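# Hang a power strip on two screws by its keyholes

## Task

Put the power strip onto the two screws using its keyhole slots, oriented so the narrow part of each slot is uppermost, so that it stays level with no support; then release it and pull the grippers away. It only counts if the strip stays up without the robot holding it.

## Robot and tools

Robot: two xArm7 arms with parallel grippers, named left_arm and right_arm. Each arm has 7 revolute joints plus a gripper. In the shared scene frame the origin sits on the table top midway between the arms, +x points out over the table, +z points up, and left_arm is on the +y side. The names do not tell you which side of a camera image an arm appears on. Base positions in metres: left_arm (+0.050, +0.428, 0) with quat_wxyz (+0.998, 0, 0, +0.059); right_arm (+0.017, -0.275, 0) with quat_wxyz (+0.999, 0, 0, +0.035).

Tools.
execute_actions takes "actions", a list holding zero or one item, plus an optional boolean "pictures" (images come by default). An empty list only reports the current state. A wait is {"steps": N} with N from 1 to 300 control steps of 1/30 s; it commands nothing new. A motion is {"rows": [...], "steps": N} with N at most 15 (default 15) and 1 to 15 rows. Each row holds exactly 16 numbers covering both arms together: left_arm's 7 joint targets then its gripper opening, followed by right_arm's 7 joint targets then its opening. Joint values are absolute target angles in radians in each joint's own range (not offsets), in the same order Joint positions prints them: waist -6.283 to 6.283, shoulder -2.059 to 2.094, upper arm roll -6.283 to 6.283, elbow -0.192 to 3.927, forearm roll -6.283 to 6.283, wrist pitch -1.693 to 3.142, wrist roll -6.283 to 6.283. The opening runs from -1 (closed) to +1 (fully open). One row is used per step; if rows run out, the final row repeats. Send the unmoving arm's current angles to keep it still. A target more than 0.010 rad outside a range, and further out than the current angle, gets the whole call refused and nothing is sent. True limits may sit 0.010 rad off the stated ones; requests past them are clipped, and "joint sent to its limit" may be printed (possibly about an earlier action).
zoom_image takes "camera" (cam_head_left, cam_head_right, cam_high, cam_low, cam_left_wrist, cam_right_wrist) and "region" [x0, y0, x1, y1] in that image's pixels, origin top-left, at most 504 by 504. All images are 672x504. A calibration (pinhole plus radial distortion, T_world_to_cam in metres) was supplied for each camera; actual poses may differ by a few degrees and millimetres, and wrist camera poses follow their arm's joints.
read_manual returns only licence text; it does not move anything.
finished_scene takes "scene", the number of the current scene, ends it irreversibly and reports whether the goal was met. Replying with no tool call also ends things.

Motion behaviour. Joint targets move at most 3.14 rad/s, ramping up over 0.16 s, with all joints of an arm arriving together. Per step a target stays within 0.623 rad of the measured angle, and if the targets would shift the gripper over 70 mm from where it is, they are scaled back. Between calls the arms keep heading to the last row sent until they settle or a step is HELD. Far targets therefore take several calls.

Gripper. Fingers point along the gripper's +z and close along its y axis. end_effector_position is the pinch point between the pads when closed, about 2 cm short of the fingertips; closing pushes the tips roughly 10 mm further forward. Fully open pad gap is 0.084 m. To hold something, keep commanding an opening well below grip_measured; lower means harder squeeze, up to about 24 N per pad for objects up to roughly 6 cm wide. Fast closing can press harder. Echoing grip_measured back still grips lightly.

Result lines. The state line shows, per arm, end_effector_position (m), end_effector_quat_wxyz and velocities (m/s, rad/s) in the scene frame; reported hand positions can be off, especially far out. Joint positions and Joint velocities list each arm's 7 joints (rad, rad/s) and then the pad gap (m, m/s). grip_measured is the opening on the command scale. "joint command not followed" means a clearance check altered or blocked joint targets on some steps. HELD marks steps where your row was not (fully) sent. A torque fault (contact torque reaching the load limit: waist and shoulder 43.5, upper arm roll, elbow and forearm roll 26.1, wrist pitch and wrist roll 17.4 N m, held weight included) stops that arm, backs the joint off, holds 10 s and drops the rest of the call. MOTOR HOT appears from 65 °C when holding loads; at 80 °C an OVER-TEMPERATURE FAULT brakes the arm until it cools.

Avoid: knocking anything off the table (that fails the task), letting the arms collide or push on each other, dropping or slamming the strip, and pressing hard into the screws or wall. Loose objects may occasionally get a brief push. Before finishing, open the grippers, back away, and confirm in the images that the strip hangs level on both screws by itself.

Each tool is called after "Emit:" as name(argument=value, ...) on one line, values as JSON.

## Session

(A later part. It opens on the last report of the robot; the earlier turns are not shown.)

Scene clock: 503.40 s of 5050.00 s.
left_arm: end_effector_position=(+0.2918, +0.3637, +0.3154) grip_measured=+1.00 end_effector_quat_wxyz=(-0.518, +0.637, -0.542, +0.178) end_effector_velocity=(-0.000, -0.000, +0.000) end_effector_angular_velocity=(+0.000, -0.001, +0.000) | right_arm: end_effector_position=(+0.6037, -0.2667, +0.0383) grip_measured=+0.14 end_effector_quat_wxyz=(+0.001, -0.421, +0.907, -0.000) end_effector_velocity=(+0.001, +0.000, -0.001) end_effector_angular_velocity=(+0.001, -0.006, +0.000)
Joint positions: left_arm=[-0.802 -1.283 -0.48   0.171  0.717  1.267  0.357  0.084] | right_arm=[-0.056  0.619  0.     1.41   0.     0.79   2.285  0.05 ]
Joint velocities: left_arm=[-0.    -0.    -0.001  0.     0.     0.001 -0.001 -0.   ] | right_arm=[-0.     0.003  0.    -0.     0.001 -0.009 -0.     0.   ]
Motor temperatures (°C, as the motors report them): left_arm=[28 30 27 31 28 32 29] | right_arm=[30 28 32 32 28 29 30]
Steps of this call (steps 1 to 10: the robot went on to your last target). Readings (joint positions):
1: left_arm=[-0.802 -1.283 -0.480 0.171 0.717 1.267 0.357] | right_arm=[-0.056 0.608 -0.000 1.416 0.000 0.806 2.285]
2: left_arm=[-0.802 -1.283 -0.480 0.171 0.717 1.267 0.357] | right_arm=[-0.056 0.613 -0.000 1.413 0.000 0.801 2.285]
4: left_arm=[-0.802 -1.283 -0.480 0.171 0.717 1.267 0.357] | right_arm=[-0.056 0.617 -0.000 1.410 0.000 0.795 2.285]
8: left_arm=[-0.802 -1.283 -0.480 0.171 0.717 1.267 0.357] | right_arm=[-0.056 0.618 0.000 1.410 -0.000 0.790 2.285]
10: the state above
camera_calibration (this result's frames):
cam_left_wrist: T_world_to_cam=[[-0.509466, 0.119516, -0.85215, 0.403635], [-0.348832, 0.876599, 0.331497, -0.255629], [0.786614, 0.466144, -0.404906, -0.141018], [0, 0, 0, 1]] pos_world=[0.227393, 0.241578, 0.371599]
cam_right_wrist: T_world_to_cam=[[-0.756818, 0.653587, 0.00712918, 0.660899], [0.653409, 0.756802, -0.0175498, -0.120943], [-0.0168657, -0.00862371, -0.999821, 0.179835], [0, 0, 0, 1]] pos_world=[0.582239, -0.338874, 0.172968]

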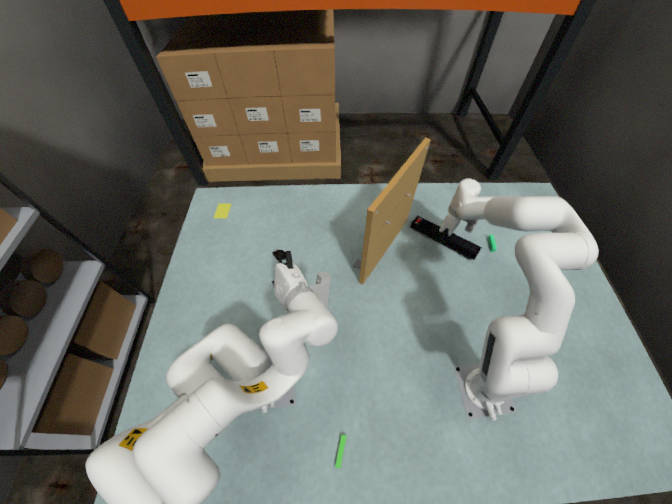

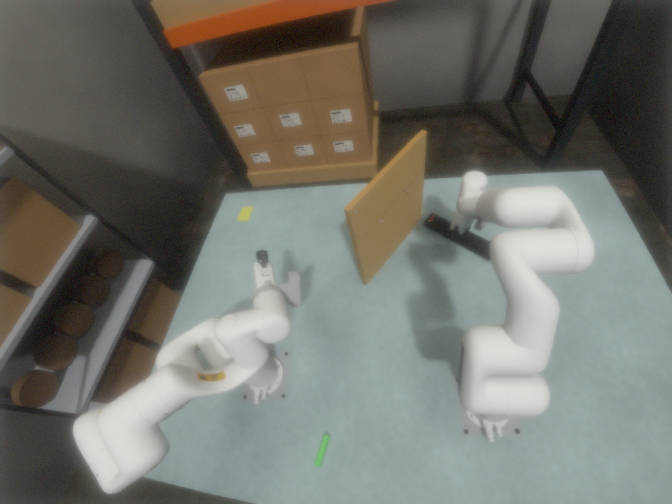

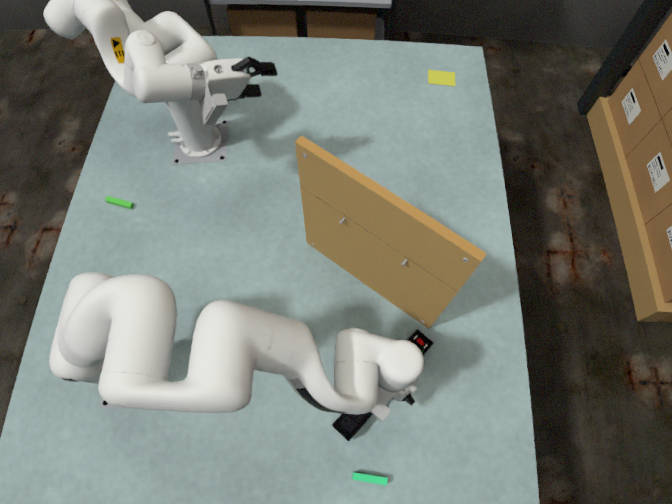

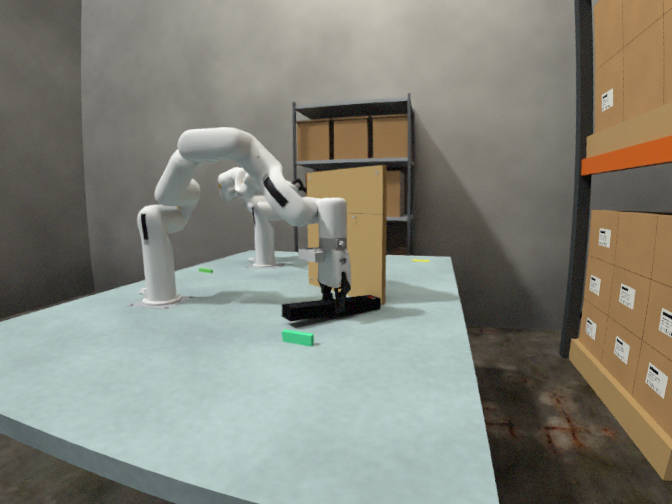

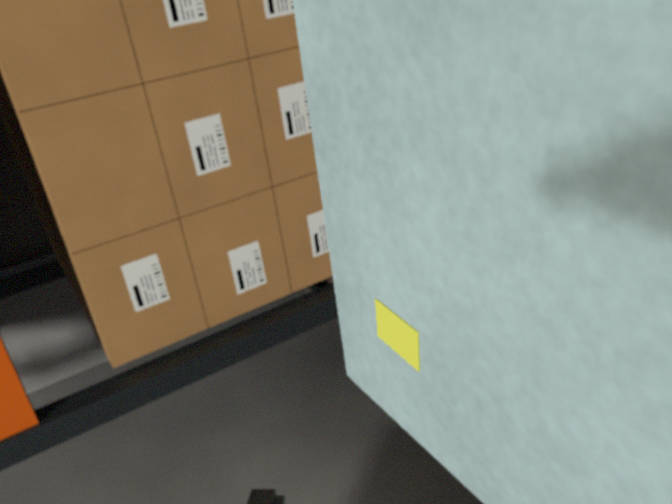

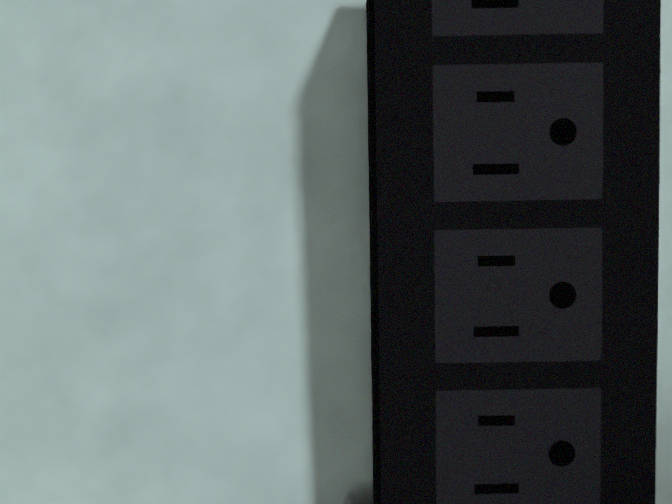

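Emit:
execute_actions(actions=[{"rows":[[-0.802,-1.283,-0.48,0.171,0.717,1.267,0.357,1,-0.056,0.625,0,1.407,0,0.782,2.285,0.3],[-0.802,-1.283,-0.48,0.171,0.717,1.267,0.357,1,-0.056,0.625,0,1.407,0,0.782,2.285,0.6],[-0.802,-1.283,-0.48,0.171,0.717,1.267,0.357,1,-0.056,0.625,0,1.407,0,0.782,2.285,0.6],[-0.802,-1.283,-0.48,0.171,0.717,1.267,0.357,1,-0.056,0.625,0,1.407,0,0.782,2.285,0.6],[-0.802,-1.283,-0.48,0.171,0.717,1.267,0.357,1,-0.056,0.625,0,1.407,0,0.782,2.285,0.6],[-0.802,-1.283,-0.48,0.171,0.717,1.267,0.357,1,-0.056,0.625,0,1.407,0,0.782,2.285,0.6],[-0.802,-1.283,-0.48,0.171,0.717,1.267,0.357,1,-0.056,0.614,0,1.412,0,0.798,2.285,0.6],[-0.802,-1.283,-0.48,0.171,0.717,1.267,0.357,1,-0.056,0.614,0,1.412,0,0.798,2.285,0.6],[-0.802,-1.283,-0.48,0.171,0.717,1.267,0.357,1,-0.056,0.614,0,1.412,0,0.798,2.285,0.6],[-0.802,-1.283,-0.48,0.171,0.717,1.267,0.357,1,-0.056,0.614,0,1.412,0,0.798,2.285,0.6],[-0.802,-1.283,-0.48,0.171,0.717,1.267,0.357,1,-0.056,0.614,0,1.412,0,0.798,2.285,0.3],[-0.802,-1.283,-0.48,0.171,0.717,1.267,0.357,1,-0.056,0.614,0,1.412,0,0.798,2.285,0.1],[-0.802,-1.283,-0.48,0.171,0.717,1.267,0.357,1,-0.056,0.614,0,1.412,0,0.798,2.285,-0.3],[-0.802,-1.283,-0.48,0.171,0.717,1.267,0.357,1,-0.056,0.614,0,1.412,0,0.798,2.285,-1]],"steps":15}], pictures=false)

Emit:
execute_actions(actions=[{"steps":20}])

Scene clock: 517.10 s of 5050.00 s.
left_arm: end_effector_position=(+0.2918, +0.3637, +0.3154) grip_measured=+1.00 end_effector_quat_wxyz=(-0.518, +0.637, -0.542, +0.178) end_effector_velocity=(+0.000, +0.000, +0.000) end_effector_angular_velocity=(-0.001, -0.000, +0.001) | right_arm: end_effector_position=(+0.6041, -0.2666, +0.0416) grip_measured=+0.13 end_effector_quat_wxyz=(+0.001, -0.421, +0.907, -0.000) end_effector_velocity=(-0.001, -0.001, -0.000) end_effector_angular_velocity=(-0.001, +0.007, -0.001)
Joint positions: left_arm=[-0.802 -1.283 -0.48   0.171  0.717  1.267  0.357  0.084] | right_arm=[-0.056  0.614  0.     1.413  0.     0.797  2.285  0.05 ]
Joint velocities: left_arm=[ 0.001 -0.     0.001  0.001  0.     0.     0.    -0.   ] | right_arm=[-0.001  0.002 -0.     0.004 -0.     0.009 -0.    -0.002]
Motor temperatures (°C, as the motors report them): left_arm=[28 30 27 31 28 32 29] | right_arm=[30 28 32 32 28 29 30]
Steps of this call (steps 1 to 30: the robot went on to your last target; steps 31 to 90: nothing new was sent; then 10.20 s passed at rest; steps 91 to 105: all 15 steps of this action). Readings (joint positions):
91: left_arm=[-0.802 -1.283 -0.480 0.171 0.717 1.267 0.357] | right_arm=[-0.056 0.620 -0.000 1.409 -0.000 0.789 2.285]
92: left_arm=[-0.802 -1.283 -0.480 0.171 0.717 1.267 0.357] | right_arm=[-0.056 0.621 -0.000 1.409 -0.000 0.788 2.285]
94: left_arm=[-0.802 -1.283 -0.480 0.171 0.717 1.267 0.357] | right_arm=[-0.056 0.622 0.000 1.409 -0.000 0.785 2.285]
98: left_arm=[-0.802 -1.283 -0.480 0.171 0.717 1.267 0.357] | right_arm=[-0.056 0.623 0.000 1.408 -0.000 0.786 2.285]
105: the state above

Scene clock: 517.77 s of 5050.00 s.
left_arm: end_effector_position=(+0.2918, +0.3637, +0.3154) grip_measured=+1.00 end_effector_quat_wxyz=(-0.518, +0.637, -0.542, +0.178) end_effector_velocity=(-0.000, +0.000, +0.000) end_effector_angular_velocity=(-0.000, -0.000, +0.001) | right_arm: end_effector_position=(+0.6038, -0.2667, +0.0414) grip_measured=+0.13 end_effector_quat_wxyz=(+0.000, -0.421, +0.907, -0.000) end_effector_velocity=(+0.000, -0.000, +0.000) end_effector_angular_velocity=(+0.000, -0.000, -0.000)
Joint positions: left_arm=[-0.802 -1.283 -0.48   0.171  0.717  1.267  0.357  0.084] | right_arm=[-0.056  0.614  0.     1.412  0.     0.798  2.285  0.05 ]
Joint velocities: left_arm=[ 0.001 -0.    -0.     0.001 -0.     0.001 -0.     0.   ] | right_arm=[ 0.    -0.    -0.     0.     0.001  0.    -0.     0.   ]
Motor temperatures (°C, as the motors report them): left_arm=[28 30 27 31 28 32 29] | right_arm=[30 28 32 32 28 29 30]
Steps of this call (steps 1 to 15: the robot went on to your last target; steps 16 to 20: nothing new was sent). Readings (joint positions):
1: left_arm=[-0.802 -1.283 -0.480 0.171 0.717 1.267 0.357] | right_arm=[-0.056 0.614 0.000 1.413 0.000 0.797 2.285]
2: left_arm=[-0.802 -1.283 -0.480 0.171 0.717 1.267 0.357] | right_arm=[-0.056 0.614 0.000 1.413 0.000 0.797 2.285]
4: left_arm=[-0.802 -1.283 -0.480 0.171 0.717 1.267 0.357] | right_arm=[-0.056 0.614 0.000 1.413 0.000 0.797 2.285]
8: left_arm=[-0.802 -1.283 -0.480 0.171 0.717 1.267 0.357] | right_arm=[-0.056 0.614 0.000 1.412 0.000 0.798 2.285]
20: the state above
All arms were judged still, so your last target was given up. Only a new action makes them travel on or press farther. Fingers that are still opening or closing keep moving.
camera_calibration (this result's frames):
cam_left_wrist: T_world_to_cam=[[-0.509466, 0.119516, -0.85215, 0.403635], [-0.348832, 0.876599, 0.331497, -0.255629], [0.786614, 0.466144, -0.404906, -0.141018], [0, 0, 0, 1]] pos_world=[0.227393, 0.241578, 0.371599]
cam_right_wrist: T_world_to_cam=[[-0.756777, 0.653626, 0.0078182, 0.660901], [0.653431, 0.756769, -0.018159, -0.120946], [-0.0177858, -0.00863367, -0.999805, 0.183538], [0, 0, 0, 1]] pos_world=[0.582449, -0.338869, 0.176138]

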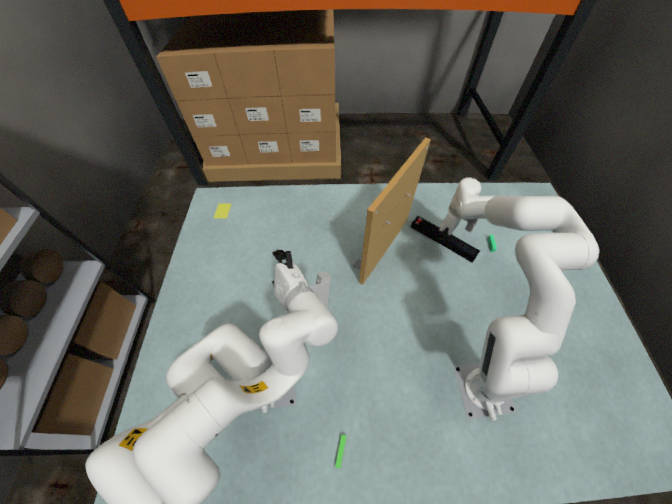

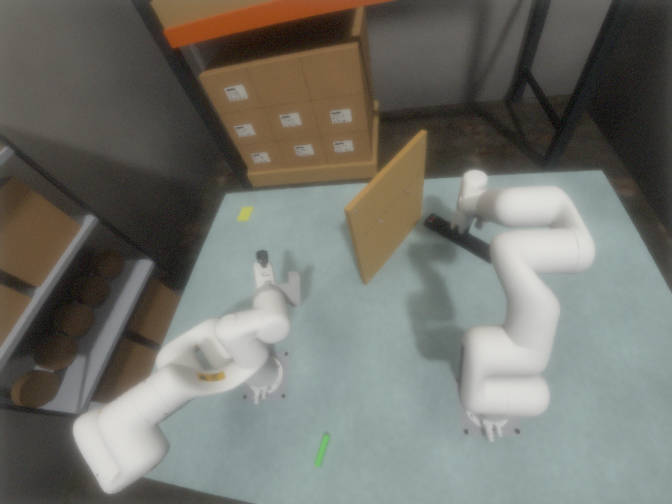

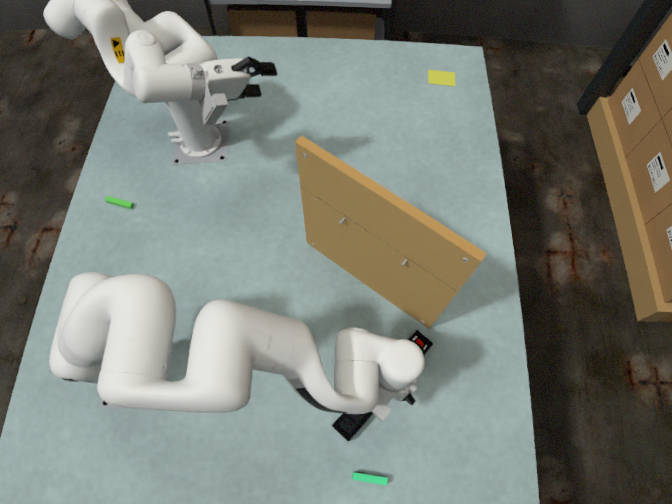

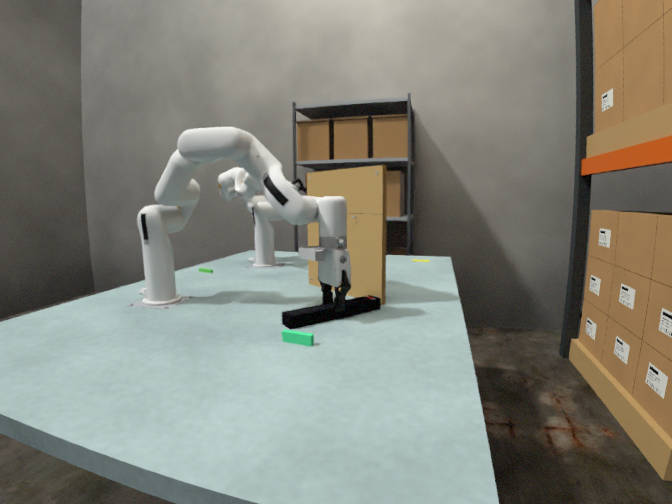

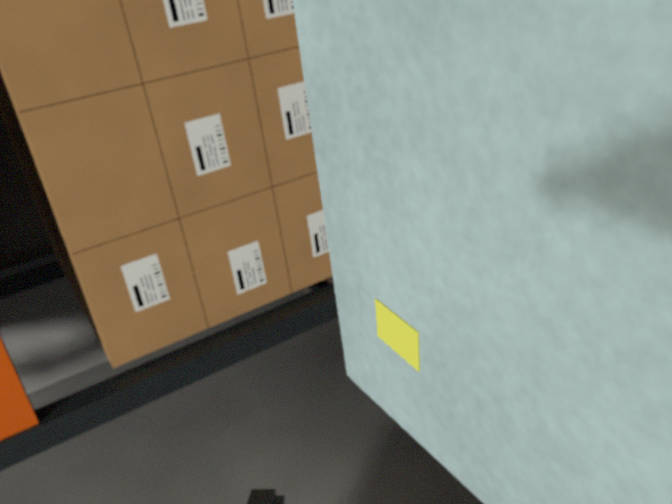

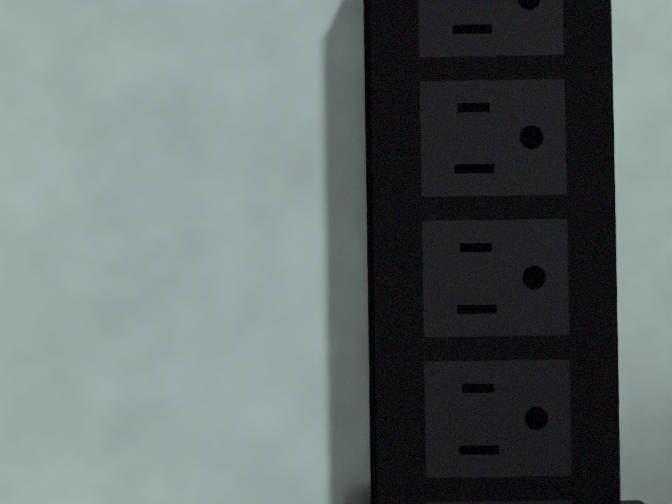

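Emit:
execute_actions(actions=[{"rows":[[-0.802,-1.283,-0.48,0.171,0.717,1.267,0.357,1,-0.056,0.35,0,1.45,0,1.04,2.285,-1],[-0.802,-1.283,-0.48,0.171,0.717,1.267,0.357,1,-0.056,0.35,0,1.45,0,1.04,2.285,-1],[-0.802,-1.283,-0.48,0.171,0.717,1.267,0.357,1,-0.056,0.35,0,1.45,0,1.04,2.285,-1],[-0.802,-1.283,-0.48,0.171,0.717,1.267,0.357,1,-0.056,0.35,0,1.45,0,1.04,2.285,-1],[-0.802,-1.283,-0.48,0.171,0.717,1.267,0.357,1,-0.056,0.35,0,1.45,0,1.04,2.285,-1],[-0.802,-1.283,-0.48,0.171,0.717,1.267,0.357,1,-0.056,0.35,0,1.45,0,1.04,2.285,-1],[-0.802,-1.283,-0.48,0.171,0.717,1.267,0.357,1,-0.056,0.35,0,1.45,0,1.04,2.285,-1],[-0.802,-1.283,-0.48,0.171,0.717,1.267,0.357,1,-0.056,0.35,0,1.45,0,1.04,2.285,-1],[-0.802,-1.283,-0.48,0.171,0.717,1.267,0.357,1,-0.056,0.35,0,1.45,0,1.04,2.285,-1],[-0.802,-1.283,-0.48,0.171,0.717,1.267,0.357,1,-0.9,0.35,0,1.45,0,1.04,2.285,-1]],"steps":15}], pictures=false)

Emit:
execute_actions(actions=[{"steps":30}], pictures=false)

Emit:
execute_actions(actions=[{"rows":[[-0.802,-1.283,-0.48,0.171,0.717,1.267,0.357,1,-0.9,0.594,0,0.793,-1.07,-1.474,1.744,-1]],"steps":15}], pictures=false)

Emit:
execute_actions(actions=[{"steps":60}], pictures=false)

Emit:
execute_actions(actions=[{"rows":[[-0.802,-1.283,-0.48,0.171,0.717,1.267,0.357,1,-0.154,0.594,0,0.793,-1.07,-1.474,1.744,-1]],"steps":15}], pictures=false)

Emit:
execute_actions(actions=[{"steps":30}])

Emit:
zoom_image(camera="cam_high", region=[270, 190, 450, 340])

Scene clock: 536.53 s of 5050.00 s.
left_arm: end_effector_position=(+0.2918, +0.3637, +0.3154) grip_measured=+1.00 end_effector_quat_wxyz=(-0.518, +0.637, -0.542, +0.178) end_effector_velocity=(-0.000, +0.000, +0.000) end_effector_angular_velocity=(+0.000, -0.000, +0.000) | right_arm: end_effector_position=(+0.6019, -0.3150, +0.1695) grip_measured=+0.13 end_effector_quat_wxyz=(+0.026, -0.383, +0.923, -0.012) end_effector_velocity=(-0.113, -0.562, -0.091) end_effector_angular_velocity=(-0.054, +0.282, -0.947)
Joint positions: left_arm=[-0.802 -1.283 -0.48   0.171  0.717  1.267  0.357  0.084] | right_arm=[-0.144  0.391  0.006  1.445  0.001  0.997  2.285  0.05 ]
Joint velocities: left_arm=[-0. -0. -0.  0.  0.  0. -0. -0.] | right_arm=[-0.813  0.048 -0.153 -0.123 -0.017  0.107  0.001 -0.   ]
Motor temperatures (°C, as the motors report them): left_arm=[28 30 27 32 28 32 29] | right_arm=[30 28 32 31 28 28 30]
Steps of this call (steps 1 to 90: nothing new was sent; then 15.27 s passed at rest; steps 91 to 105: all 15 steps of this action). Readings (joint positions):
91: left_arm=[-0.802 -1.283 -0.480 0.171 0.717 1.267 0.357] | right_arm=[-0.056 0.614 0.000 1.412 0.000 0.798 2.285]
92: left_arm=[-0.802 -1.283 -0.480 0.171 0.717 1.267 0.357] | right_arm=[-0.056 0.611 -0.000 1.412 -0.000 0.802 2.285]
94: left_arm=[-0.802 -1.283 -0.480 0.171 0.717 1.267 0.357] | right_arm=[-0.056 0.584 -0.001 1.406 -0.000 0.841 2.285]
98: left_arm=[-0.802 -1.283 -0.480 0.171 0.717 1.267 0.357] | right_arm=[-0.057 0.480 -0.001 1.430 -0.000 0.925 2.285]
105: the state above

Scene clock: 537.53 s of 5050.00 s.
left_arm: end_effector_position=(+0.2918, +0.3637, +0.3154) grip_measured=+1.00 end_effector_quat_wxyz=(-0.518, +0.637, -0.542, +0.178) end_effector_velocity=(-0.000, +0.000, +0.000) end_effector_angular_velocity=(-0.000, -0.000, +0.001) | right_arm: end_effector_position=(+0.4189, -0.6941, +0.1905) grip_measured=+0.13 end_effector_quat_wxyz=(+0.019, -0.025, +0.999, -0.023) end_effector_velocity=(-0.208, -0.200, +0.018) end_effector_angular_velocity=(-0.038, +0.015, -0.486)
Joint positions: left_arm=[-0.802 -1.283 -0.48   0.171  0.717  1.267  0.357  0.084] | right_arm=[-0.871  0.352 -0.004  1.45  -0.     1.038  2.285  0.05 ]
Joint velocities: left_arm=[ 0.001 -0.    -0.     0.    -0.     0.     0.    -0.   ] | right_arm=[-0.412 -0.028 -0.083  0.008 -0.009  0.019  0.001 -0.   ]
Motor temperatures (°C, as the motors report them): left_arm=[28 30 27 32 28 32 29] | right_arm=[30 28 32 31 28 28 30]
Steps of this call (steps 1 to 30: the robot went on to your last target). Readings (joint positions):
1: left_arm=[-0.802 -1.283 -0.480 0.171 0.717 1.267 0.357] | right_arm=[-0.171 0.392 0.001 1.441 -0.000 1.000 2.285]
2: left_arm=[-0.802 -1.283 -0.480 0.171 0.717 1.267 0.357] | right_arm=[-0.196 0.392 -0.002 1.440 -0.000 1.002 2.285]
4: left_arm=[-0.802 -1.283 -0.480 0.171 0.717 1.267 0.357] | right_arm=[-0.245 0.389 -0.002 1.441 -0.000 1.005 2.285]
8: left_arm=[-0.802 -1.283 -0.480 0.171 0.717 1.267 0.357] | right_arm=[-0.343 0.383 -0.001 1.442 -0.000 1.010 2.285]
30: the state above

Scene clock: 538.03 s of 5050.00 s.
left_arm: end_effector_position=(+0.2918, +0.3637, +0.3154) grip_measured=+1.00 end_effector_quat_wxyz=(-0.518, +0.637, -0.542, +0.178) end_effector_velocity=(+0.000, +0.000, +0.000) end_effector_angular_velocity=(-0.000, -0.001, +0.000) | right_arm: end_effector_position=(+0.3543, -0.6885, +0.0324) grip_measured=+0.16 end_effector_quat_wxyz=(-0.095, -0.305, +0.945, -0.070) end_effector_velocity=(-0.009, +0.018, -0.238) end_effector_angular_velocity=(-0.452, +0.176, +2.032)
Joint positions: left_arm=[-0.802 -1.283 -0.48   0.171  0.717  1.267  0.357  0.084] | right_arm=[-0.892  0.472  0.001  1.124 -0.394  0.643  2.012  0.051]
Joint velocities: left_arm=[ 0.001  0.    -0.     0.001  0.    -0.001 -0.     0.   ] | right_arm=[-0.017  0.205 -0.005 -0.708 -1.361 -1.383 -0.668  0.041]
Motor temperatures (°C, as the motors report them): left_arm=[28 30 27 32 28 32 29] | right_arm=[30 28 32 31 28 28 30]
Steps of this call (steps 1 to 15: all 15 steps of this action). Readings (joint positions):
1: left_arm=[-0.802 -1.283 -0.480 0.171 0.717 1.267 0.357] | right_arm=[-0.883 0.351 -0.006 1.450 -0.001 1.039 2.285]
2: left_arm=[-0.802 -1.283 -0.480 0.171 0.717 1.267 0.357] | right_arm=[-0.889 0.351 -0.006 1.448 -0.004 1.036 2.281]
4: left_arm=[-0.802 -1.283 -0.480 0.171 0.717 1.267 0.357] | right_arm=[-0.889 0.359 -0.003 1.420 -0.039 0.998 2.249]
8: left_arm=[-0.802 -1.283 -0.480 0.171 0.717 1.267 0.357] | right_arm=[-0.887 0.404 0.002 1.309 -0.143 0.896 2.166]
15: the state above

Scene clock: 548.17 s of 5050.00 s.
left_arm: end_effector_position=(+0.2918, +0.3637, +0.3154) grip_measured=+1.00 end_effector_quat_wxyz=(-0.518, +0.637, -0.542, +0.178) end_effector_velocity=(+0.000, -0.001, +0.000) end_effector_angular_velocity=(-0.000, -0.001, -0.002) | right_arm: end_effector_position=(+0.3699, -0.6967, +0.0458) grip_measured=+0.14 end_effector_quat_wxyz=(-0.086, -0.402, +0.902, -0.132) end_effector_velocity=(+0.000, -0.000, +0.001) end_effector_angular_velocity=(-0.001, -0.001, +0.000)
Joint positions: left_arm=[-0.802 -1.283 -0.48   0.171  0.717  1.267  0.357  0.084] | right_arm=[-0.894  0.43  -0.     1.059 -0.546  0.492  1.944  0.05 ]
Joint velocities: left_arm=[ 0.001  0.001 -0.002  0.001 -0.    -0.002 -0.    -0.   ] | right_arm=[ 0.    -0.001  0.     0.001 -0.     0.     0.    -0.   ]
Motor temperatures (°C, as the motors report them): left_arm=[28 30 27 32 28 32 29] | right_arm=[30 28 32 31 28 28 30]
TORQUE FAULT: the external load on joint 2 (shoulder) of the right arm reached its load limit, and that arm stopped for 10 seconds. A torque fault stops only its own arm. That arm's remaining commands of this call were not run. Joint 2 (shoulder) of that arm moved back by up to 3 degrees. That arm holds there, with its grip as last carried out, and accepts commands again: back off and push less far. That arm stops again, at the same cost, whenever a joint's load reaches its limit.
The stop of the right arm began at step 4 of this call (marked STOPPED below). From that step on that arm followed nothing that you had sent. Nothing is kept back now, and the robot has no last target.
Steps of this call (steps 1 to 60: the robot went on to your last target; steps 61 to 304: the stop continued). Readings (joint positions):
1: left_arm=[-0.802 -1.283 -0.480 0.171 0.717 1.267 0.357] | right_arm=[-0.892 0.478 0.000 1.100 -0.442 0.595 1.990]
2: left_arm=[-0.802 -1.283 -0.480 0.171 0.717 1.267 0.357] | right_arm=[-0.893 0.485 -0.000 1.077 -0.492 0.544 1.967]
4: left_arm=[-0.802 -1.283 -0.480 0.171 0.717 1.267 0.357] | right_arm=[-0.894 0.476 -0.001 1.061 -0.552 0.488 1.942] STOPPED (the right arm)
8: left_arm=[-0.802 -1.283 -0.480 0.171 0.717 1.267 0.357] | right_arm=[-0.893 0.454 0.001 1.047 -0.544 0.494 1.944]
304: the state above

Scene clock: 548.20 s of 5050.00 s.
left_arm: end_effector_position=(+0.2918, +0.3637, +0.3154) grip_measured=+1.00 end_effector_quat_wxyz=(-0.518, +0.637, -0.542, +0.178) end_effector_velocity=(-0.000, +0.000, -0.000) end_effector_angular_velocity=(+0.000, +0.001, +0.001) | right_arm: end_effector_position=(+0.3699, -0.6967, +0.0458) grip_measured=+0.14 end_effector_quat_wxyz=(-0.086, -0.402, +0.902, -0.132) end_effector_velocity=(-0.000, +0.000, -0.000) end_effector_angular_velocity=(+0.001, -0.000, -0.000)
Joint positions: left_arm=[-0.802 -1.283 -0.48   0.171  0.717  1.267  0.357  0.084] | right_arm=[-0.894  0.43  -0.     1.059 -0.546  0.492  1.944  0.05 ]
Joint velocities: left_arm=[-0.001  0.     0.001 -0.    -0.     0.001  0.     0.   ] | right_arm=[-0.     0.    -0.    -0.001  0.    -0.001  0.    -0.   ]
Motor temperatures (°C, as the motors report them): left_arm=[28 30 27 32 28 32 29] | right_arm=[30 28 32 31 28 28 30]
A stop began in an earlier call of the same reply, so what this call sent did not run. Send another action.
Steps of this call (step 1: nothing new was sent). Readings (joint positions):
1: the state above

Scene clock: 548.23 s of 5050.00 s.
left_arm: end_effector_position=(+0.2918, +0.3637, +0.3154) grip_measured=+1.00 end_effector_quat_wxyz=(-0.518, +0.637, -0.542, +0.178) end_effector_velocity=(+0.000, +0.001, -0.000) end_effector_angular_velocity=(+0.002, -0.000, +0.002) | right_arm: end_effector_position=(+0.3699, -0.6967, +0.0458) grip_measured=+0.14 end_effector_quat_wxyz=(-0.086, -0.402, +0.902, -0.132) end_effector_velocity=(-0.000, -0.000, +0.000) end_effector_angular_velocity=(+0.000, -0.000, -0.001)
Joint positions: left_arm=[-0.802 -1.283 -0.48   0.171  0.717  1.267  0.357  0.084] | right_arm=[-0.894  0.43  -0.     1.059 -0.546  0.492  1.944  0.05 ]
Joint velocities: left_arm=[ 0.001 -0.    -0.001 -0.001  0.001  0.001  0.    -0.   ] | right_arm=[-0.001  0.     0.     0.001  0.     0.001  0.    -0.   ]
Motor temperatures (°C, as the motors report them): left_arm=[28 30 27 32 28 32 29] | right_arm=[30 28 32 31 28 28 30]
A stop began in an earlier call of the same reply, so what this call sent did not run. Send another action.
Steps of this call (step 1: nothing new was sent). Readings (joint positions):
1: the state above
camera_calibration (this result's frames):
cam_left_wrist: T_world_to_cam=[[-0.509466, 0.119516, -0.85215, 0.403635], [-0.348832, 0.876599, 0.331497, -0.255629], [0.786613, 0.466144, -0.404907, -0.141018], [0, 0, 0, 1]] pos_world=[0.227393, 0.241578, 0.371599]
cam_right_wrist: T_world_to_cam=[[-0.74051, 0.651802, -0.163706, 0.765517], [0.668567, 0.689734, -0.278003, 0.316936], [-0.0682889, -0.315313, -0.946528, -0.0173478], [0, 0, 0, 1]] pos_world=[0.353795, -0.723036, 0.197009]

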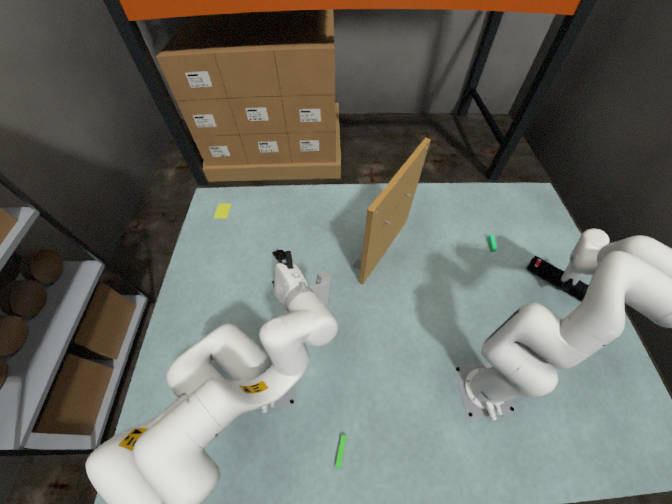

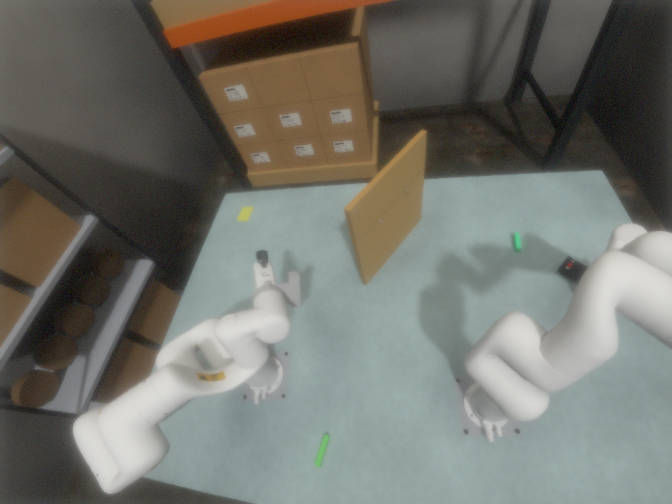

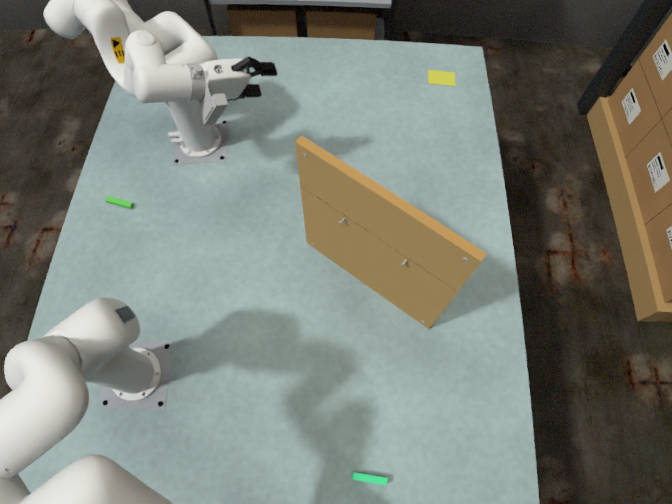

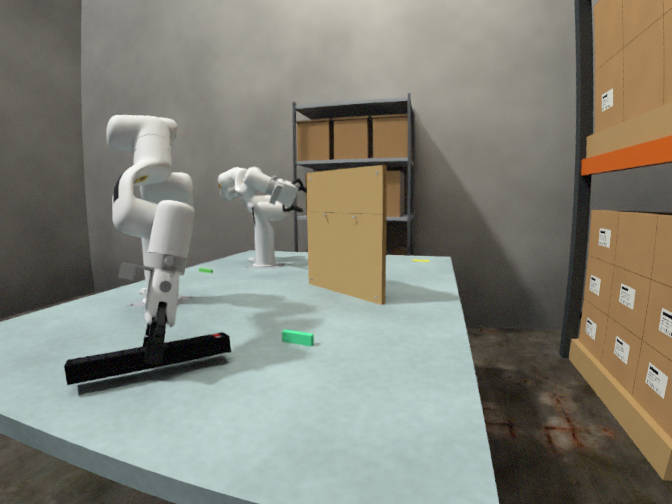

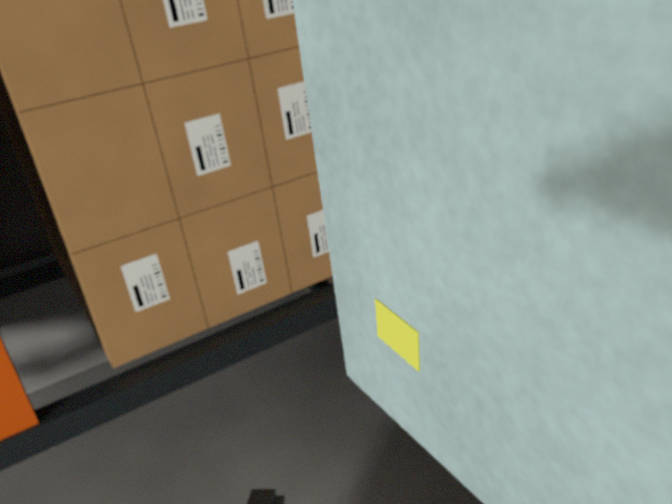

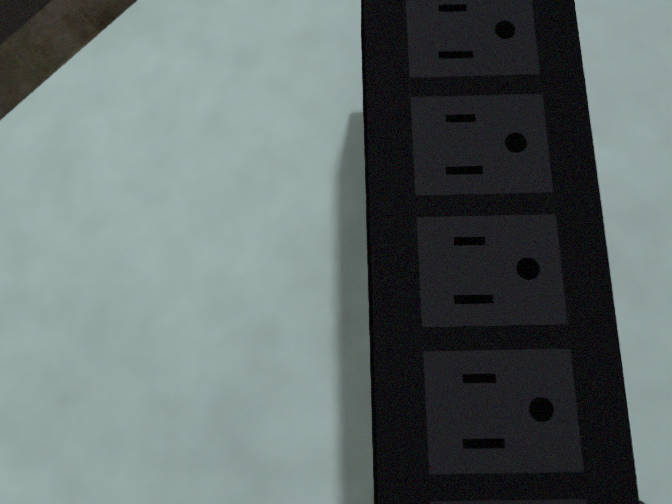

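Region (270, 190, 450, 340) of cam_high's 672x504 image, scaled by 2.800, with more detail than that image has.

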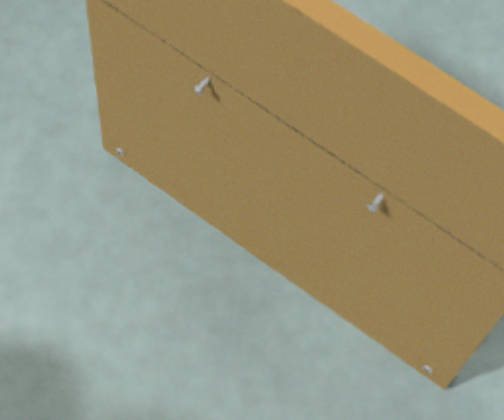

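Emit:
execute_actions(actions=[{"rows":[[-0.802,-1.283,-0.48,0.171,0.717,1.267,0.357,1,-0.894,0.30,0,1.2,-0.4,0.7,2.0,-1],[-0.802,-1.283,-0.48,0.171,0.717,1.267,0.357,1,-0.894,0.30,0,1.2,-0.4,0.7,2.0,-1],[-0.802,-1.283,-0.48,0.171,0.717,1.267,0.357,1,-0.894,0.30,0,1.2,-0.4,0.7,2.0,-1],[-0.802,-1.283,-0.48,0.171,0.717,1.267,0.357,1,-0.894,0.30,0,1.2,-0.4,0.7,2.0,-1],[-0.802,-1.283,-0.48,0.171,0.717,1.267,0.357,1,-0.894,0.30,0,1.2,-0.4,0.7,2.0,-1],[-0.802,-1.283,-0.48,0.171,0.717,1.267,0.357,1,-0.894,0.30,0,1.2,-0.4,0.7,2.0,-1],[-0.802,-1.283,-0.48,0.171,0.717,1.267,0.357,1,-0.894,0.35,0,1.45,0,1.04,2.285,-1]],"steps":15}], pictures=false)

Emit:
execute_actions(actions=[{"steps":15}], pictures=false)

Emit:
execute_actions(actions=[{"rows":[[-0.802,-1.283,-0.48,0.171,0.717,1.267,0.357,1,-0.056,0.40,0,1.47,0,1.07,2.285,-1]],"steps":15}], pictures=false)

Emit:
execute_actions(actions=[{"steps":35}])

Scene clock: 559.90 s of 5050.00 s.
left_arm: end_effector_position=(+0.2918, +0.3637, +0.3154) grip_measured=+1.00 end_effector_quat_wxyz=(-0.518, +0.637, -0.542, +0.178) end_effector_velocity=(-0.000, -0.001, +0.001) end_effector_angular_velocity=(-0.000, -0.001, -0.002) | right_arm: end_effector_position=(+0.4009, -0.7126, +0.1792) grip_measured=+0.14 end_effector_quat_wxyz=(-0.000, -0.070, +0.996, -0.057) end_effector_velocity=(+0.141, +0.106, +0.183) end_effector_angular_velocity=(+0.728, -0.587, -1.254)
Joint positions: left_arm=[-0.802 -1.283 -0.48   0.171  0.717  1.267  0.357  0.084] | right_arm=[-0.895  0.346 -0.001  1.398 -0.086  0.965  2.222  0.05 ]
Joint velocities: left_arm=[-0.    -0.    -0.001  0.001  0.    -0.001  0.    -0.   ] | right_arm=[ 0.012  0.021  0.029  0.666  1.02   0.838  0.73  -0.   ]
Motor temperatures (°C, as the motors report them): left_arm=[28 30 27 32 28 32 29] | right_arm=[30 28 32 32 28 29 30]
Steps of this call (steps 1 to 90: nothing new was sent; then 8.17 s passed at rest; steps 91 to 105: all 15 steps of this action). Readings (joint positions):
91: left_arm=[-0.802 -1.283 -0.480 0.171 0.717 1.267 0.357] | right_arm=[-0.894 0.430 -0.000 1.059 -0.546 0.492 1.944]
92: left_arm=[-0.802 -1.283 -0.480 0.171 0.717 1.267 0.357] | right_arm=[-0.894 0.428 -0.000 1.061 -0.543 0.497 1.945]
94: left_arm=[-0.802 -1.283 -0.480 0.171 0.717 1.267 0.357] | right_arm=[-0.893 0.410 0.001 1.080 -0.516 0.537 1.955]
98: left_arm=[-0.802 -1.283 -0.480 0.171 0.717 1.267 0.357] | right_arm=[-0.894 0.341 -0.001 1.163 -0.442 0.636 1.985]
105: the state above

Scene clock: 560.40 s of 5050.00 s.
left_arm: end_effector_position=(+0.2918, +0.3637, +0.3154) grip_measured=+1.00 end_effector_quat_wxyz=(-0.518, +0.637, -0.542, +0.178) end_effector_velocity=(+0.000, +0.000, -0.001) end_effector_angular_velocity=(+0.001, +0.001, +0.001) | right_arm: end_effector_position=(+0.4108, -0.7013, +0.1911) grip_measured=+0.14 end_effector_quat_wxyz=(+0.020, -0.016, +0.999, -0.022) end_effector_velocity=(+0.002, +0.001, +0.001) end_effector_angular_velocity=(+0.004, -0.005, -0.005)
Joint positions: left_arm=[-0.802 -1.283 -0.48   0.171  0.717  1.267  0.357  0.084] | right_arm=[-0.894  0.35   0.     1.449 -0.001  1.04   2.285  0.05 ]
Joint velocities: left_arm=[ 0.001  0.001 -0.    -0.001 -0.    -0.    -0.    -0.   ] | right_arm=[ 0.    -0.001  0.001  0.003  0.006  0.004  0.004  0.   ]
Motor temperatures (°C, as the motors report them): left_arm=[28 30 27 32 28 32 29] | right_arm=[30 28 32 32 28 29 30]
Steps of this call (steps 1 to 15: the robot went on to your last target). Readings (joint positions):
1: left_arm=[-0.802 -1.283 -0.480 0.171 0.717 1.267 0.357] | right_arm=[-0.894 0.346 0.000 1.416 -0.059 0.988 2.242]
2: left_arm=[-0.802 -1.283 -0.480 0.171 0.717 1.267 0.357] | right_arm=[-0.894 0.346 0.001 1.428 -0.040 1.004 2.255]
4: left_arm=[-0.802 -1.283 -0.480 0.171 0.717 1.267 0.357] | right_arm=[-0.893 0.349 0.002 1.438 -0.019 1.023 2.271]
8: left_arm=[-0.802 -1.283 -0.480 0.171 0.717 1.267 0.357] | right_arm=[-0.894 0.351 -0.000 1.445 -0.005 1.036 2.281]
15: the state above

Scene clock: 560.90 s of 5050.00 s.
left_arm: end_effector_position=(+0.2918, +0.3637, +0.3154) grip_measured=+1.00 end_effector_quat_wxyz=(-0.518, +0.637, -0.542, +0.178) end_effector_velocity=(+0.000, -0.000, -0.000) end_effector_angular_velocity=(+0.000, +0.000, -0.001) | right_arm: end_effector_position=(+0.5219, -0.5575, +0.1815) grip_measured=+0.14 end_effector_quat_wxyz=(+0.013, -0.172, +0.985, -0.011) end_effector_velocity=(+0.208, +0.380, -0.018) end_effector_angular_velocity=(+0.026, +0.041, +0.747)
Joint positions: left_arm=[-0.802 -1.283 -0.48   0.171  0.717  1.267  0.357  0.084] | right_arm=[-0.581  0.371  0.001  1.458 -0.     1.052  2.285  0.05 ]
Joint velocities: left_arm=[ 0.    -0.    -0.    -0.     0.    -0.001  0.001  0.   ] | right_arm=[0.742 0.04  0.005 0.017 0.001 0.026 0.    0.   ]
Motor temperatures (°C, as the motors report them): left_arm=[28 30 27 32 28 32 29] | right_arm=[30 28 32 32 28 29 30]
Steps of this call (steps 1 to 15: all 15 steps of this action). Readings (joint positions):
1: left_arm=[-0.802 -1.283 -0.480 0.171 0.717 1.267 0.357] | right_arm=[-0.894 0.350 0.000 1.449 -0.001 1.040 2.285]
2: left_arm=[-0.802 -1.283 -0.480 0.171 0.717 1.267 0.357] | right_arm=[-0.891 0.350 -0.001 1.450 -0.000 1.040 2.285]
4: left_arm=[-0.802 -1.283 -0.480 0.171 0.717 1.267 0.357] | right_arm=[-0.859 0.353 -0.010 1.451 -0.001 1.042 2.285]
8: left_arm=[-0.802 -1.283 -0.480 0.171 0.717 1.267 0.357] | right_arm=[-0.753 0.361 0.001 1.454 -0.000 1.046 2.285]
15: the state above

Scene clock: 562.07 s of 5050.00 s.
left_arm: end_effector_position=(+0.2918, +0.3637, +0.3154) grip_measured=+1.00 end_effector_quat_wxyz=(-0.518, +0.637, -0.542, +0.178) end_effector_velocity=(-0.000, -0.001, +0.001) end_effector_angular_velocity=(-0.001, -0.002, -0.001) | right_arm: end_effector_position=(+0.5926, -0.2674, +0.1685) grip_measured=+0.14 end_effector_quat_wxyz=(+0.000, -0.421, +0.907, -0.000) end_effector_velocity=(+0.000, +0.002, +0.000) end_effector_angular_velocity=(-0.002, -0.000, +0.004)
Joint positions: left_arm=[-0.802 -1.283 -0.48   0.171  0.717  1.267  0.357  0.084] | right_arm=[-0.057  0.4   -0.     1.47   0.     1.07   2.285  0.05 ]
Joint velocities: left_arm=[ 0.001 -0.001 -0.001  0.001 -0.    -0.001  0.     0.   ] | right_arm=[ 0.005  0.    -0.001  0.001 -0.001  0.    -0.    -0.   ]
Motor temperatures (°C, as the motors report them): left_arm=[28 30 27 32 28 32 29] | right_arm=[30 28 32 32 28 29 30]
Steps of this call (steps 1 to 35: the robot went on to your last target). Readings (joint positions):
1: left_arm=[-0.802 -1.283 -0.480 0.171 0.717 1.267 0.357] | right_arm=[-0.556 0.373 0.001 1.459 -0.000 1.053 2.285]
2: left_arm=[-0.802 -1.283 -0.480 0.171 0.717 1.267 0.357] | right_arm=[-0.531 0.374 0.001 1.459 -0.000 1.054 2.285]
4: left_arm=[-0.802 -1.283 -0.480 0.171 0.717 1.267 0.357] | right_arm=[-0.482 0.377 0.001 1.460 -0.000 1.056 2.285]
8: left_arm=[-0.802 -1.283 -0.480 0.171 0.717 1.267 0.357] | right_arm=[-0.384 0.382 0.001 1.463 -0.000 1.059 2.285]
35: the state above
camera_calibration (this result's frames):
cam_left_wrist: T_world_to_cam=[[-0.509466, 0.119516, -0.85215, 0.403635], [-0.348832, 0.876599, 0.331497, -0.255629], [0.786614, 0.466144, -0.404906, -0.141018], [0, 0, 0, 1]] pos_world=[0.227393, 0.241578, 0.371599]
cam_right_wrist: T_world_to_cam=[[-0.756239, 0.654243, 0.00831201, 0.651629], [0.654033, 0.756234, -0.0187292, -0.111254], [-0.0185393, -0.00872746, -0.99979, 0.310803], [0, 0, 0, 1]] pos_world=[0.571313, -0.339477, 0.303238]

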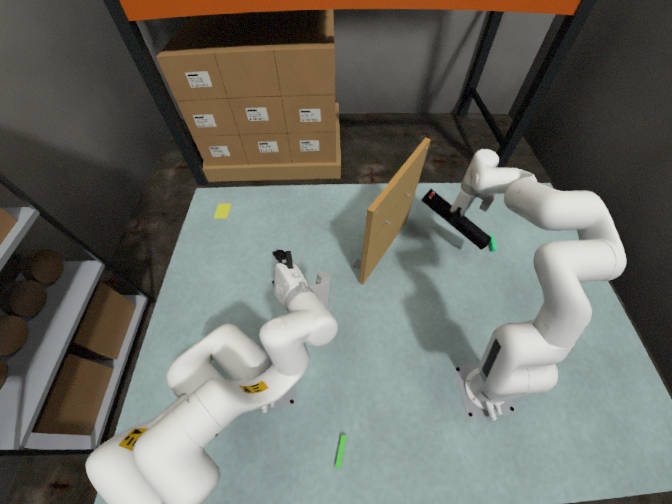

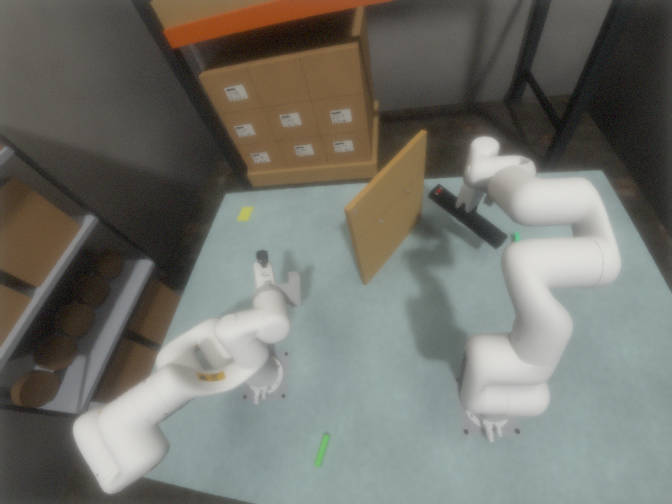

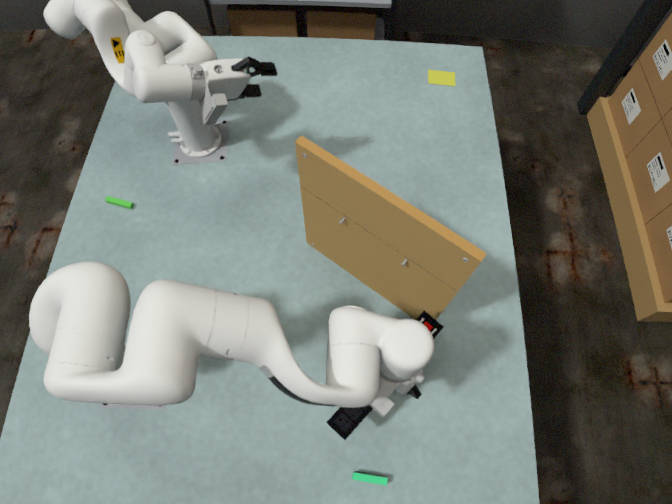

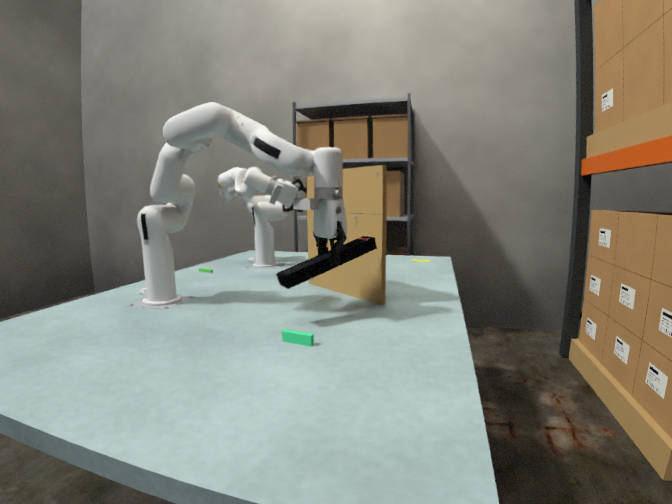

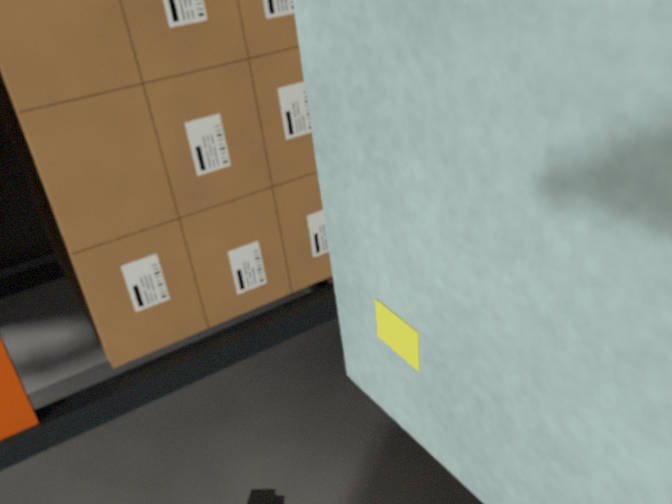

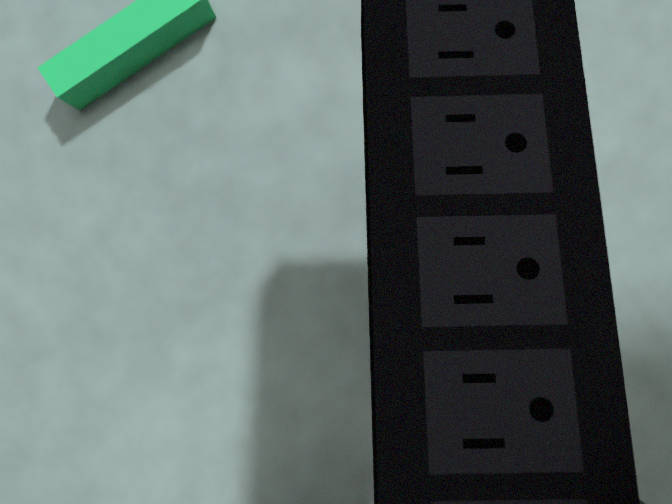

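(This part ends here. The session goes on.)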